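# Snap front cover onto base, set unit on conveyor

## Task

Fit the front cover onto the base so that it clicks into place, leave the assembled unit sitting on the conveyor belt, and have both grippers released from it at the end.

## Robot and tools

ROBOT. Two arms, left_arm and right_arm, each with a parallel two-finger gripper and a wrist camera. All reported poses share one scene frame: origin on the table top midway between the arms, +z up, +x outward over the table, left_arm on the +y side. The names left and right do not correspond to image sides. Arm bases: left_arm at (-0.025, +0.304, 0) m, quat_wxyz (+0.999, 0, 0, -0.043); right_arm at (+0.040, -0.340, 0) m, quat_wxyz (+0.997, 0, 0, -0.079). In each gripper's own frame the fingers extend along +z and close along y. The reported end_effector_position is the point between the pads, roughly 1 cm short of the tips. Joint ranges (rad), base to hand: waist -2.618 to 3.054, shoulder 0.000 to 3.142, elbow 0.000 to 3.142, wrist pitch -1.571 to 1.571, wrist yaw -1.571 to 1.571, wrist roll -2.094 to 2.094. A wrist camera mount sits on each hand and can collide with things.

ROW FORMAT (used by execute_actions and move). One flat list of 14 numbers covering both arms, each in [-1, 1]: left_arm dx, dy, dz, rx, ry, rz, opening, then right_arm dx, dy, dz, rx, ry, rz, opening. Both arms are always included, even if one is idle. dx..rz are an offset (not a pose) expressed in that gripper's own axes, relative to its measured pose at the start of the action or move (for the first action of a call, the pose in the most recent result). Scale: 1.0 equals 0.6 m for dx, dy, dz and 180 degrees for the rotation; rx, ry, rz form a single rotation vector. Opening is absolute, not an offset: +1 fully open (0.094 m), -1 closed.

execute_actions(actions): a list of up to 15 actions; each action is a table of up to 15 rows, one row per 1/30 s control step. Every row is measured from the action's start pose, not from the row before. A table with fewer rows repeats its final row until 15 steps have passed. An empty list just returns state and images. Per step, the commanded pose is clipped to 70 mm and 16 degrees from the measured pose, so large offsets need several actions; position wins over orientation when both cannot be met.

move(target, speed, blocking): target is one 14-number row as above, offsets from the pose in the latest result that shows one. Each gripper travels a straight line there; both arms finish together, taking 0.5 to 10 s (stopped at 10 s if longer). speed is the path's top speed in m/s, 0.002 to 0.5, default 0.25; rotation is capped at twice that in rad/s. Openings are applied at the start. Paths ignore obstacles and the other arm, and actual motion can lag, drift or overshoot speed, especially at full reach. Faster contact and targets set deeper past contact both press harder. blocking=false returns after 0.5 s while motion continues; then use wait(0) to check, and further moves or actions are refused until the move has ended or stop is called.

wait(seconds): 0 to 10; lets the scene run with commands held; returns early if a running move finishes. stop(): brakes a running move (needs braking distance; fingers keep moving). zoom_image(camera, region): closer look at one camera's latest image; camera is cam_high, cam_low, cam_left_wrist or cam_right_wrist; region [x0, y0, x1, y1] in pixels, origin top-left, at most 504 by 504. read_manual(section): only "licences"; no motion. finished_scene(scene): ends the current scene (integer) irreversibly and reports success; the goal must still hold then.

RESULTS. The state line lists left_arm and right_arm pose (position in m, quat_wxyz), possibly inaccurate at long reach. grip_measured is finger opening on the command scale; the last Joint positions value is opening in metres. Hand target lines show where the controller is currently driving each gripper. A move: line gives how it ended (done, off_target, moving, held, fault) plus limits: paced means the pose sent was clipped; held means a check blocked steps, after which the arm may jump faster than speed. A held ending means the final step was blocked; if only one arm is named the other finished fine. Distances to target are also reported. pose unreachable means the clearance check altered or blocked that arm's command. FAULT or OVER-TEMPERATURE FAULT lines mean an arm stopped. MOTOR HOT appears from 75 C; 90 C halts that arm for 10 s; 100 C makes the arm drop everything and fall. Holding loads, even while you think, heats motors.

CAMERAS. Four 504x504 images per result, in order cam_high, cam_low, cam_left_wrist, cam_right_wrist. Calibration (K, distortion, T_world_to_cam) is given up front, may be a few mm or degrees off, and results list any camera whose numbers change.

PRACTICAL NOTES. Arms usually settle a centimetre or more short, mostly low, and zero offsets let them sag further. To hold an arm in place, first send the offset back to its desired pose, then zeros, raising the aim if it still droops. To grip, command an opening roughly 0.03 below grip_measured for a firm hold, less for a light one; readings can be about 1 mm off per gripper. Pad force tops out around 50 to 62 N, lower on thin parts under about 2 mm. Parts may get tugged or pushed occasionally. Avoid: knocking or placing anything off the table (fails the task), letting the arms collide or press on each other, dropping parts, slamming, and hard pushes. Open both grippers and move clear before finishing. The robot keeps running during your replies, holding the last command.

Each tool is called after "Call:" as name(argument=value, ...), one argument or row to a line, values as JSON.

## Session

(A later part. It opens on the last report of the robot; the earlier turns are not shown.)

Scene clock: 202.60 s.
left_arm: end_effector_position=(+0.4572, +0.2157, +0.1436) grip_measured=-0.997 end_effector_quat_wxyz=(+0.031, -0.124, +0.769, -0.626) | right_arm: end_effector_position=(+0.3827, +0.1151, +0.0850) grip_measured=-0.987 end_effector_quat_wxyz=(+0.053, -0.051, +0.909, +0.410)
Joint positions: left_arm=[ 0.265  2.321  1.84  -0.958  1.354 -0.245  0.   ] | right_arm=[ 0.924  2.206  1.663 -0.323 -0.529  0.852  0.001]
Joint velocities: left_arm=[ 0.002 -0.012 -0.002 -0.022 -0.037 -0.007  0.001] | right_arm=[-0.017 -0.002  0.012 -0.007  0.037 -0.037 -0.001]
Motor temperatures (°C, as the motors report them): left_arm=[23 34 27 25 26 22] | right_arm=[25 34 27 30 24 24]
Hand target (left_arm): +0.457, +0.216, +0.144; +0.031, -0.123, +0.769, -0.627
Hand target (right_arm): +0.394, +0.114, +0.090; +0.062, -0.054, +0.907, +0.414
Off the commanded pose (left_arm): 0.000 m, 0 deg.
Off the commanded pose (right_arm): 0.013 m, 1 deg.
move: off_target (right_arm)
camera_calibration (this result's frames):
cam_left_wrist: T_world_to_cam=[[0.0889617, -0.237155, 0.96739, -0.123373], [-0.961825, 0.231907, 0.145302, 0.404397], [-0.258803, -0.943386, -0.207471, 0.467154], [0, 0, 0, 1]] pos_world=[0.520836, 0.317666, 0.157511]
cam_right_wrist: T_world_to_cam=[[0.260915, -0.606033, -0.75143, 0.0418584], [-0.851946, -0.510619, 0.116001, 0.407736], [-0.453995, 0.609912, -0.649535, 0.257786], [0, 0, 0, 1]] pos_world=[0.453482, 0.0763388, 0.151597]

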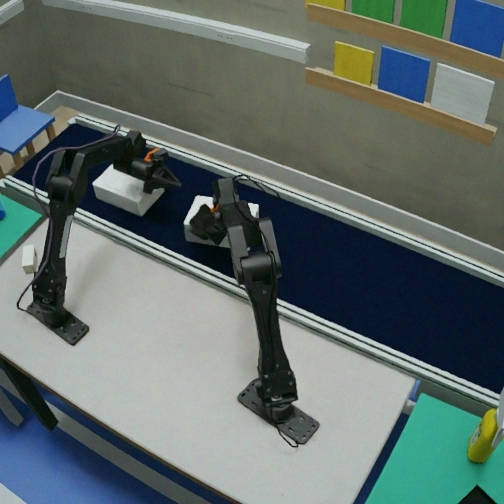

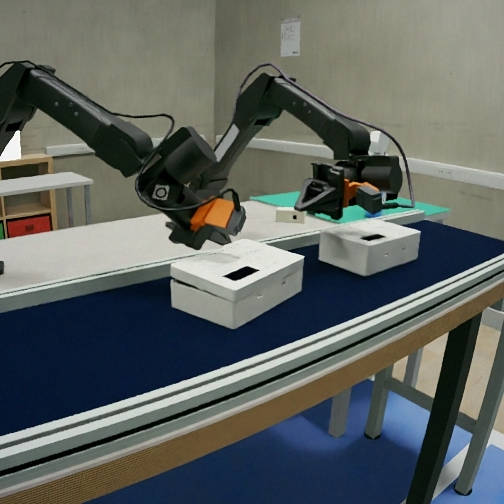

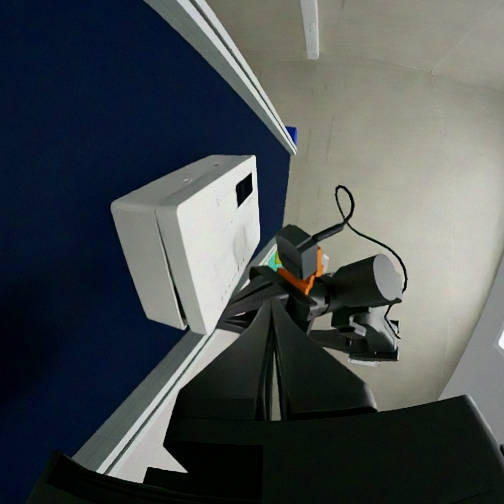

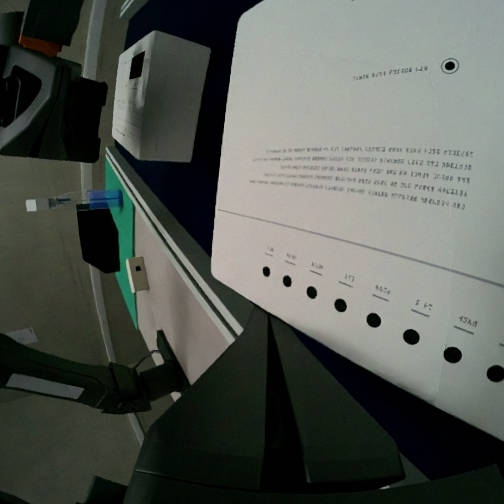

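Call:
move(
  target=[0,0,0,0,0,0,-1, 0.01,0.06,-0.055,0,0,0,-1],
  speed=0.08,
)

Call:
move(
  target=[0,0,0,0,0,0,-1, -0.07,-0.035,-0.05,0,0,0,-1],
  speed=0.08,
)

Call:
move(
  target=[0,0,0,0,0,0,-1, 0.0,-0.06,0.055,0,0,0,-1],
  speed=0.05,
)

Call:
zoom_image(
  camera="cam_low",
  region=[130, 200, 350, 350],
)

Scene clock: 203.97 s.
left_arm: end_effector_position=(+0.4572, +0.2158, +0.1433) grip_measured=-0.997 end_effector_quat_wxyz=(+0.030, -0.125, +0.769, -0.626) | right_arm: end_effector_position=(+0.3737, +0.1061, +0.1160) grip_measured=-0.987 end_effector_quat_wxyz=(+0.043, -0.043, +0.913, +0.404)
Joint positions: left_arm=[ 0.265  2.321  1.84  -0.958  1.352 -0.246  0.   ] | right_arm=[ 0.924  2.136  1.69  -0.442 -0.528  0.863  0.001]
Joint velocities: left_arm=[-0.002 -0.012  0.002 -0.022  0.037  0.022 -0.   ] | right_arm=[ 0.012  0.007  0.012  0.022 -0.037  0.066  0.   ]
Motor temperatures (°C, as the motors report them): left_arm=[23 34 27 25 26 22] | right_arm=[25 34 27 30 24 24]
Hand target (left_arm): +0.457, +0.216, +0.144; +0.031, -0.124, +0.769, -0.626
Hand target (right_arm): +0.371, +0.113, +0.133; +0.053, -0.051, +0.909, +0.411
Off the commanded pose (left_arm): 0.000 m, 0 deg.
Off the commanded pose (right_arm): 0.019 m, 2 deg.
move: off_target (right_arm)
camera_calibration (this result's frames):
cam_left_wrist: T_world_to_cam=[[0.090759, -0.238248, 0.966954, -0.123629], [-0.961694, 0.231228, 0.147237, 0.404253], [-0.258666, -0.943277, -0.208136, 0.467175], [0, 0, 0, 1]] pos_world=[0.52083, 0.317747, 0.157258]
cam_right_wrist: T_world_to_cam=[[0.23897, -0.618969, -0.748178, 0.0712396], [-0.852723, -0.502344, 0.143229, 0.388134], [-0.464497, 0.603761, -0.647854, 0.283718], [0, 0, 0, 1]] pos_world=[0.445733, 0.0677739, 0.181516]

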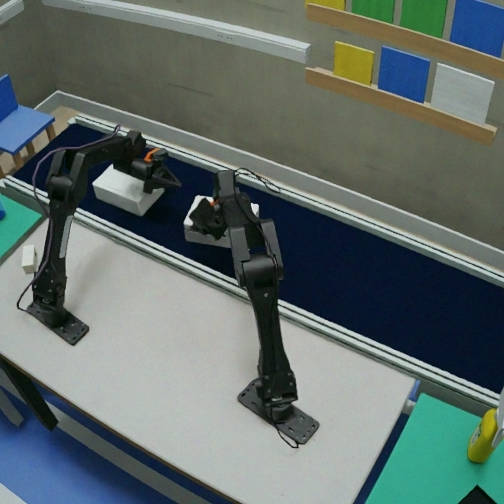

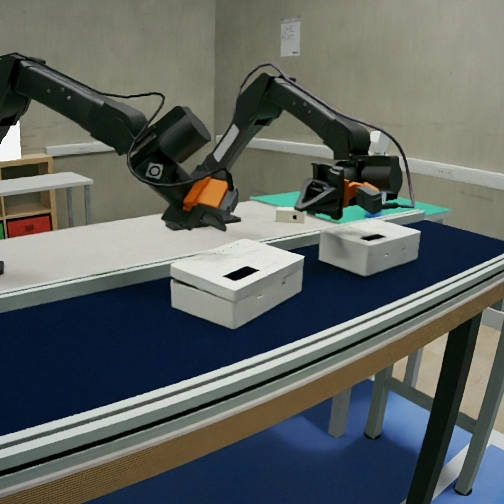

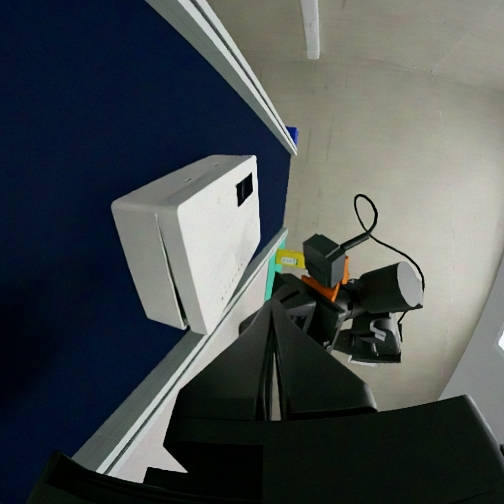

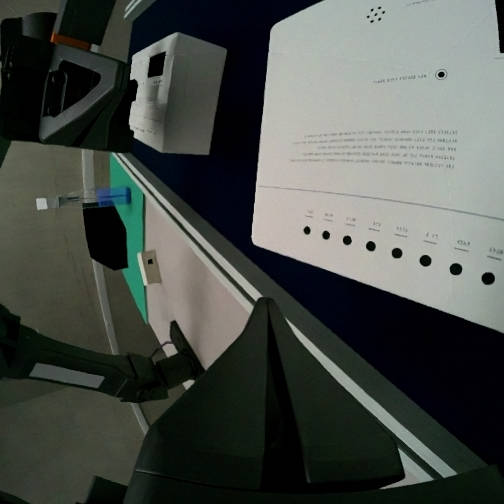

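Scene clock: 205.23 s.
left_arm: end_effector_position=(+0.4572, +0.2158, +0.1431) grip_measured=-0.997 end_effector_quat_wxyz=(+0.030, -0.125, +0.770, -0.625) | right_arm: end_effector_position=(+0.4128, +0.0693, +0.1179) grip_measured=-0.987 end_effector_quat_wxyz=(+0.042, -0.034, +0.917, +0.396)
Joint positions: left_arm=[ 0.265  2.321  1.84  -0.958  1.351 -0.247  0.   ] | right_arm=[ 0.811  2.172  1.775 -0.559 -0.581  0.767  0.001]
Joint velocities: left_arm=[ 0.002 -0.002 -0.007  0.007 -0.022 -0.022 -0.   ] | right_arm=[-0.012 -0.012 -0.002  0.022 -0.037 -0.007  0.   ]
Motor temperatures (°C, as the motors report them): left_arm=[23 34 27 25 26 22] | right_arm=[25 34 27 30 24 24]
Hand target (left_arm): +0.457, +0.216, +0.143; +0.030, -0.124, +0.769, -0.626
Hand target (right_arm): +0.417, +0.071, +0.124; +0.044, -0.043, +0.913, +0.403
Off the commanded pose (left_arm): 0.000 m, 0 deg.
Off the commanded pose (right_arm): 0.009 m, 1 deg.
move: done
camera_calibration (this result's frames):
cam_left_wrist: T_world_to_cam=[[0.0921069, -0.239067, 0.966625, -0.12382], [-0.961594, 0.230716, 0.148688, 0.404145], [-0.258562, -0.943195, -0.208635, 0.467191], [0, 0, 0, 1]] pos_world=[0.520825, 0.317808, 0.157068]
cam_right_wrist: T_world_to_cam=[[0.222573, -0.635143, -0.739631, 0.0474079], [-0.859199, -0.486294, 0.159042, 0.402389], [-0.460693, 0.600092, -0.653951, 0.324729], [0, 0, 0, 1]] pos_world=[0.484781, 0.0309228, 0.183425]

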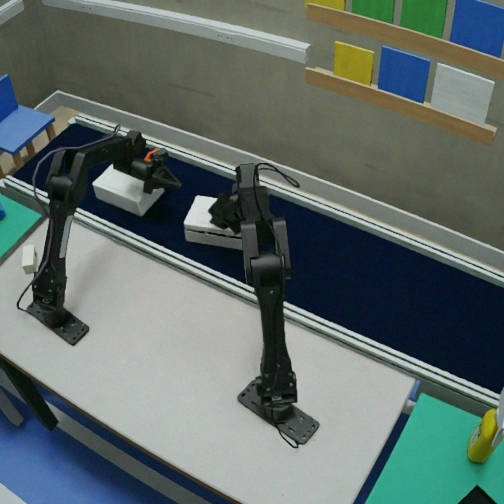

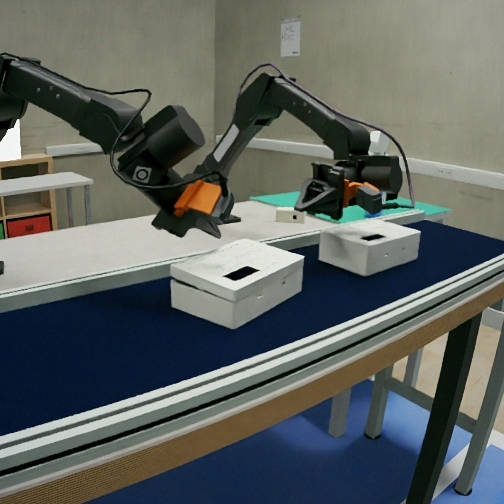

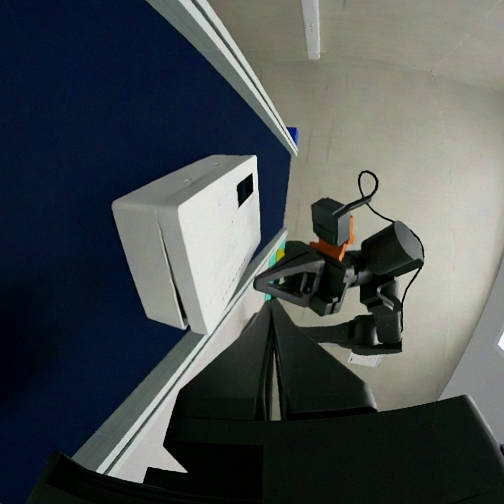

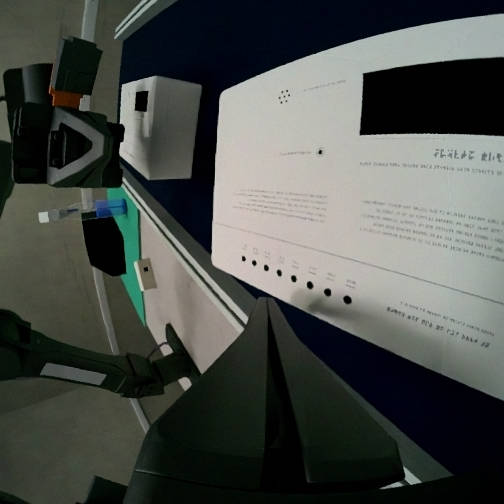

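Scene clock: 206.57 s.
left_arm: end_effector_position=(+0.4572, +0.2159, +0.1429) grip_measured=-0.997 end_effector_quat_wxyz=(+0.030, -0.126, +0.770, -0.625) | right_arm: end_effector_position=(+0.4212, +0.0782, +0.0984) grip_measured=-0.987 end_effector_quat_wxyz=(+0.063, -0.046, +0.905, +0.418)
Joint positions: left_arm=[ 0.265  2.321  1.84  -0.958  1.349 -0.249  0.   ] | right_arm=[ 0.811  2.201  1.704 -0.391 -0.594  0.767  0.001]
Joint velocities: left_arm=[-0.002  0.017 -0.007 -0.037 -0.037 -0.037 -0.   ] | right_arm=[ 0.007  0.007  0.007  0.007 -0.066 -0.066 -0.   ]
Motor temperatures (°C, as the motors report them): left_arm=[23 34 27 25 26 22] | right_arm=[25 34 27 30 24 24]
Hand target (left_arm): +0.457, +0.216, +0.143; +0.030, -0.125, +0.770, -0.625
Hand target (right_arm): +0.417, +0.069, +0.070; +0.042, -0.034, +0.917, +0.396
Off the commanded pose (left_arm): 0.000 m, 0 deg.
Off the commanded pose (right_arm): 0.031 m, 4 deg.
move: off_target (right_arm)
camera_calibration (this result's frames):
cam_left_wrist: T_world_to_cam=[[0.0939038, -0.240157, 0.966182, -0.124076], [-0.961457, 0.230029, 0.150621, 0.404001], [-0.258422, -0.943086, -0.2093, 0.467211], [0, 0, 0, 1]] pos_world=[0.520819, 0.31789, 0.156815]
cam_right_wrist: T_world_to_cam=[[0.262442, -0.59647, -0.758517, 0.0187893], [-0.861136, -0.499457, 0.0948067, 0.425164], [-0.435396, 0.628305, -0.64472, 0.296711], [0, 0, 0, 1]] pos_world=[0.490379, 0.0371329, 0.165239]

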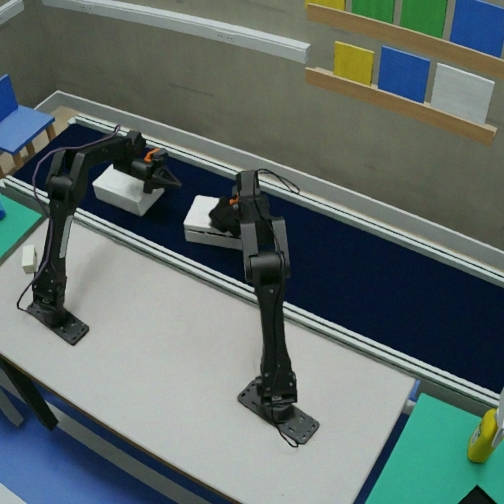

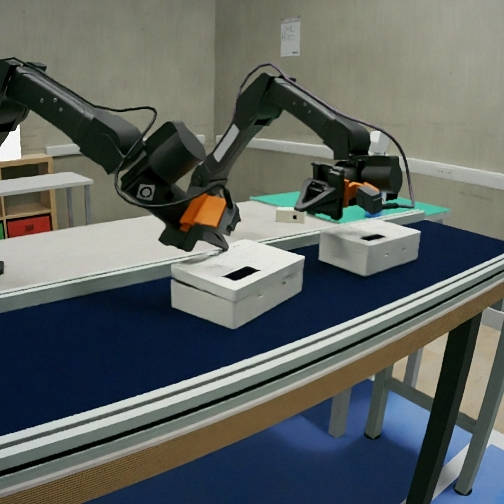

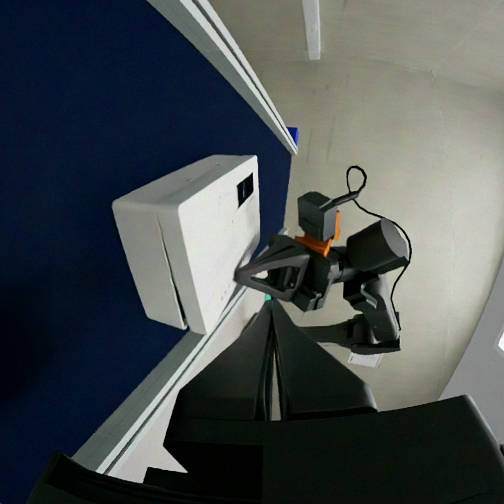

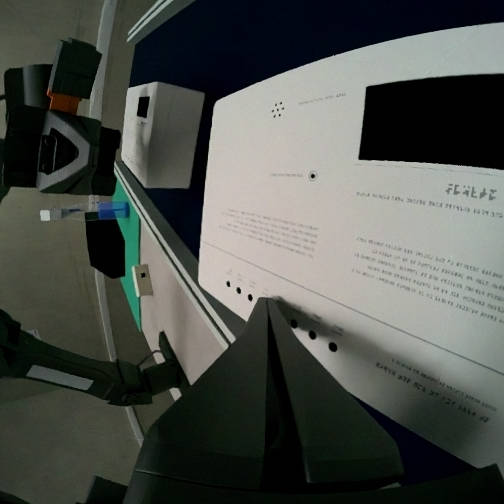

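Region (130, 200, 350, 350) of cam_low's 504x504 image, scaled by 2.291, with more detail than that image has; it fills the top 344 rows of this view, and the rest is white.

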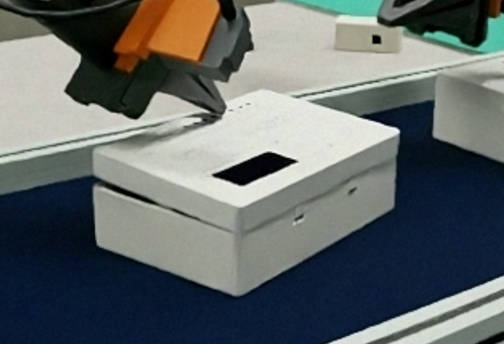

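Nearly closed; press harder.

Call:
move(
  target=[0,0,0,0,0,0,-1, 0.0,-0.085,0.06,0,0,0,-1],
  speed=0.05,
)

Call:
zoom_image(
  camera="cam_low",
  region=[130, 200, 350, 350],
)

Scene clock: 208.23 s.
left_arm: end_effector_position=(+0.4572, +0.2159, +0.1427) grip_measured=-0.997 end_effector_quat_wxyz=(+0.029, -0.126, +0.770, -0.624) | right_arm: end_effector_position=(+0.4328, +0.0924, +0.0904) grip_measured=-0.987 end_effector_quat_wxyz=(+0.092, -0.073, +0.878, +0.465)
Joint positions: left_arm=[ 0.265  2.321  1.84  -0.958  1.348 -0.25   0.   ] | right_arm=[ 0.805  2.244  1.649 -0.17  -0.65   0.766  0.001]
Joint velocities: left_arm=[-0.002 -0.007 -0.002 -0.007 -0.007  0.007 -0.   ] | right_arm=[-0.012  0.007  0.007  0.037  0.007  0.022 -0.001]
Motor temperatures (°C, as the motors report them): left_arm=[23 34 27 25 26 22] | right_arm=[25 34 27 30 24 24]
Hand target (left_arm): +0.457, +0.216, +0.143; +0.030, -0.126, +0.770, -0.625
Hand target (right_arm): +0.428, +0.072, +0.039; +0.062, -0.048, +0.905, +0.418
Off the commanded pose (left_arm): 0.000 m, 0 deg.
Off the commanded pose (right_arm): 0.057 m, 8 deg.
move: off_target (right_arm)
camera_calibration (this result's frames):
cam_left_wrist: T_world_to_cam=[[0.0952514, -0.240973, 0.965846, -0.124267], [-0.961353, 0.229511, 0.15207, 0.403894], [-0.258317, -0.943004, -0.209799, 0.467225], [0, 0, 0, 1]] pos_world=[0.520814, 0.317952, 0.156626]
cam_right_wrist: T_world_to_cam=[[0.338599, -0.503426, -0.794929, -0.0200855], [-0.847308, -0.530516, -0.0249358, 0.450776], [-0.40917, 0.681993, -0.60619, 0.267843], [0, 0, 0, 1]] pos_world=[0.49834, 0.0463654, 0.157637]

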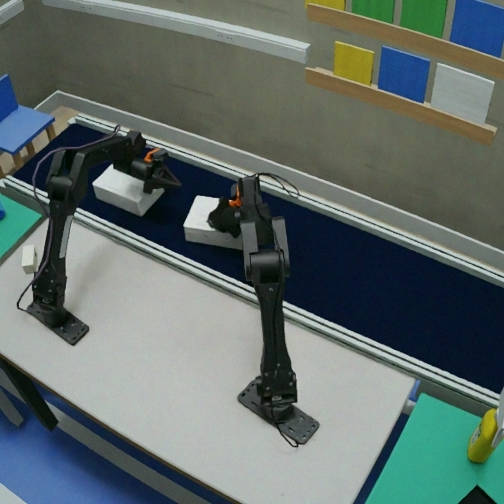

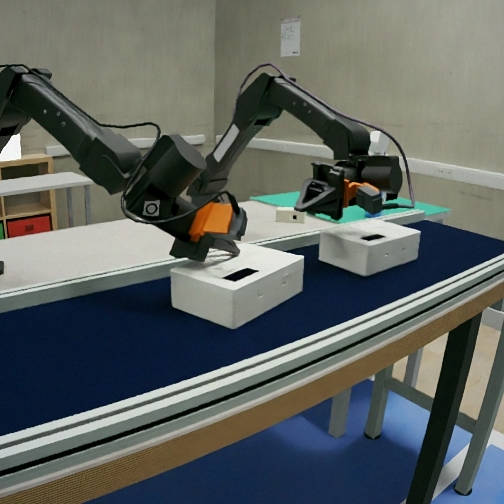

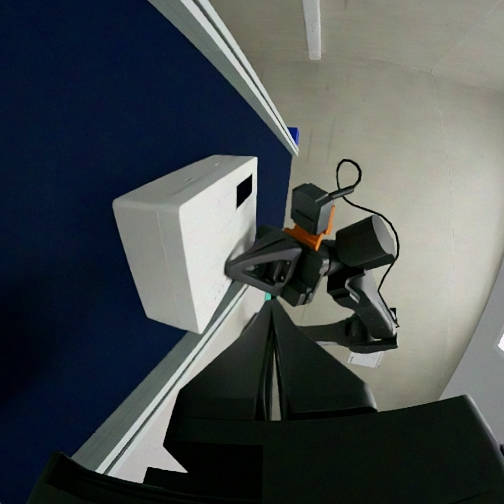

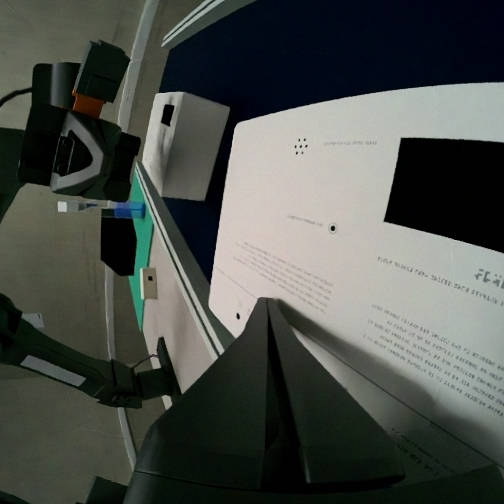

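Region (130, 200, 350, 350) of cam_low's 504x504 image, scaled by 2.291, with more detail than that image has; it fills the top 344 rows of this view, and the rest is white.

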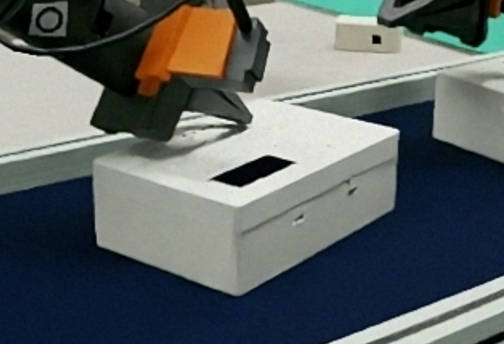

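Snapped. Retract both arms.

Call:
move(
  target=[0,-0.08,-0.05,0,0,0,-1, 0.0,0.1,-0.15,0,0,0,-1],
  speed=0.15,
)

Scene clock: 209.73 s.
left_arm: end_effector_position=(+0.4578, +0.2306, +0.1916) grip_measured=-0.997 end_effector_quat_wxyz=(+0.022, -0.133, +0.771, -0.623) | right_arm: end_effector_position=(+0.4098, +0.0520, +0.1708) grip_measured=-0.987 end_effector_quat_wxyz=(+0.082, -0.062, +0.885, +0.454)
Joint positions: left_arm=[ 0.296  2.361  2.109 -1.341  1.346 -0.113  0.   ] | right_arm=[ 0.766  2.016  1.649 -0.452 -0.667  0.737  0.001]
Joint velocities: left_arm=[-0.002  0.012  0.051 -0.051 -0.022  0.081 -0.   ] | right_arm=[ 0.002 -0.012  0.027 -0.007 -0.051 -0.081  0.   ]
Motor temperatures (°C, as the motors report them): left_arm=[23 34 27 25 26 22] | right_arm=[25 34 27 30 24 24]
Hand target (left_arm): +0.460, +0.235, +0.196; +0.031, -0.128, +0.770, -0.624
Hand target (right_arm): +0.413, +0.050, +0.188; +0.093, -0.073, +0.878, +0.464
Off the commanded pose (left_arm): 0.007 m, 1 deg.
Off the commanded pose (right_arm): 0.017 m, 2 deg.
move: off_target (right_arm)
camera_calibration (this result's frames):
cam_left_wrist: T_world_to_cam=[[0.114258, -0.241425, 0.96367, -0.176252], [-0.95836, 0.228752, 0.170937, 0.388805], [-0.26171, -0.943073, -0.205235, 0.492145], [0, 0, 0, 1]] pos_world=[0.521553, 0.332637, 0.204393]
cam_right_wrist: T_world_to_cam=[[0.309911, -0.527274, -0.791162, 0.0436475], [-0.85358, -0.520806, 0.0127318, 0.407439], [-0.418755, 0.671375, -0.611474, 0.340164], [0, 0, 0, 1]] pos_world=[0.476701, 0.00683367, 0.237346]

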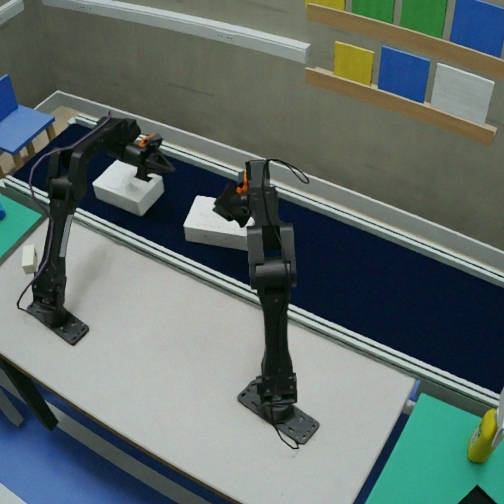

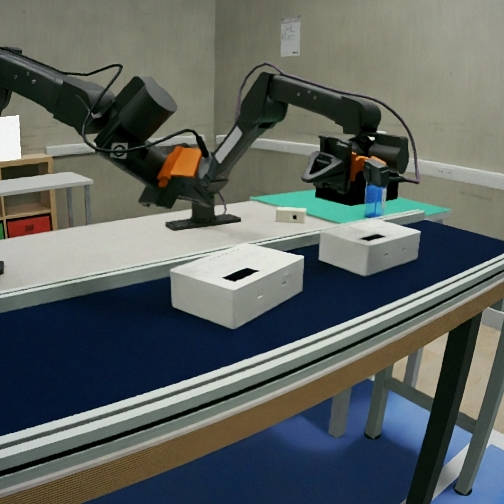

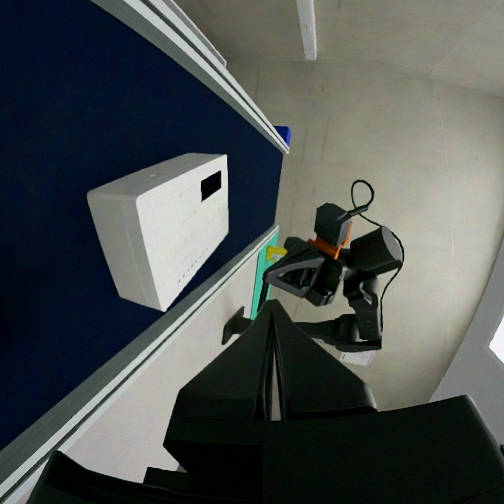

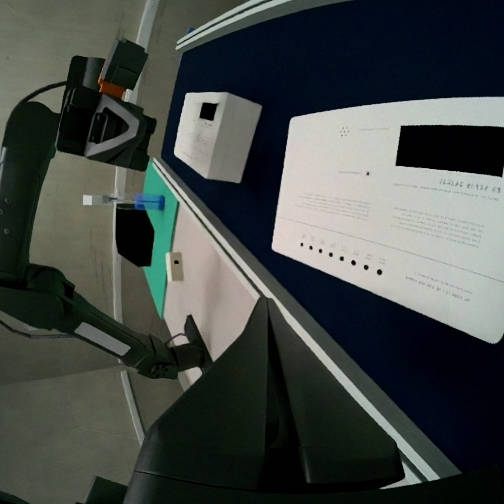

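Call:
finished_scene(
  scene=1,
)

The scene is finished: the task was done.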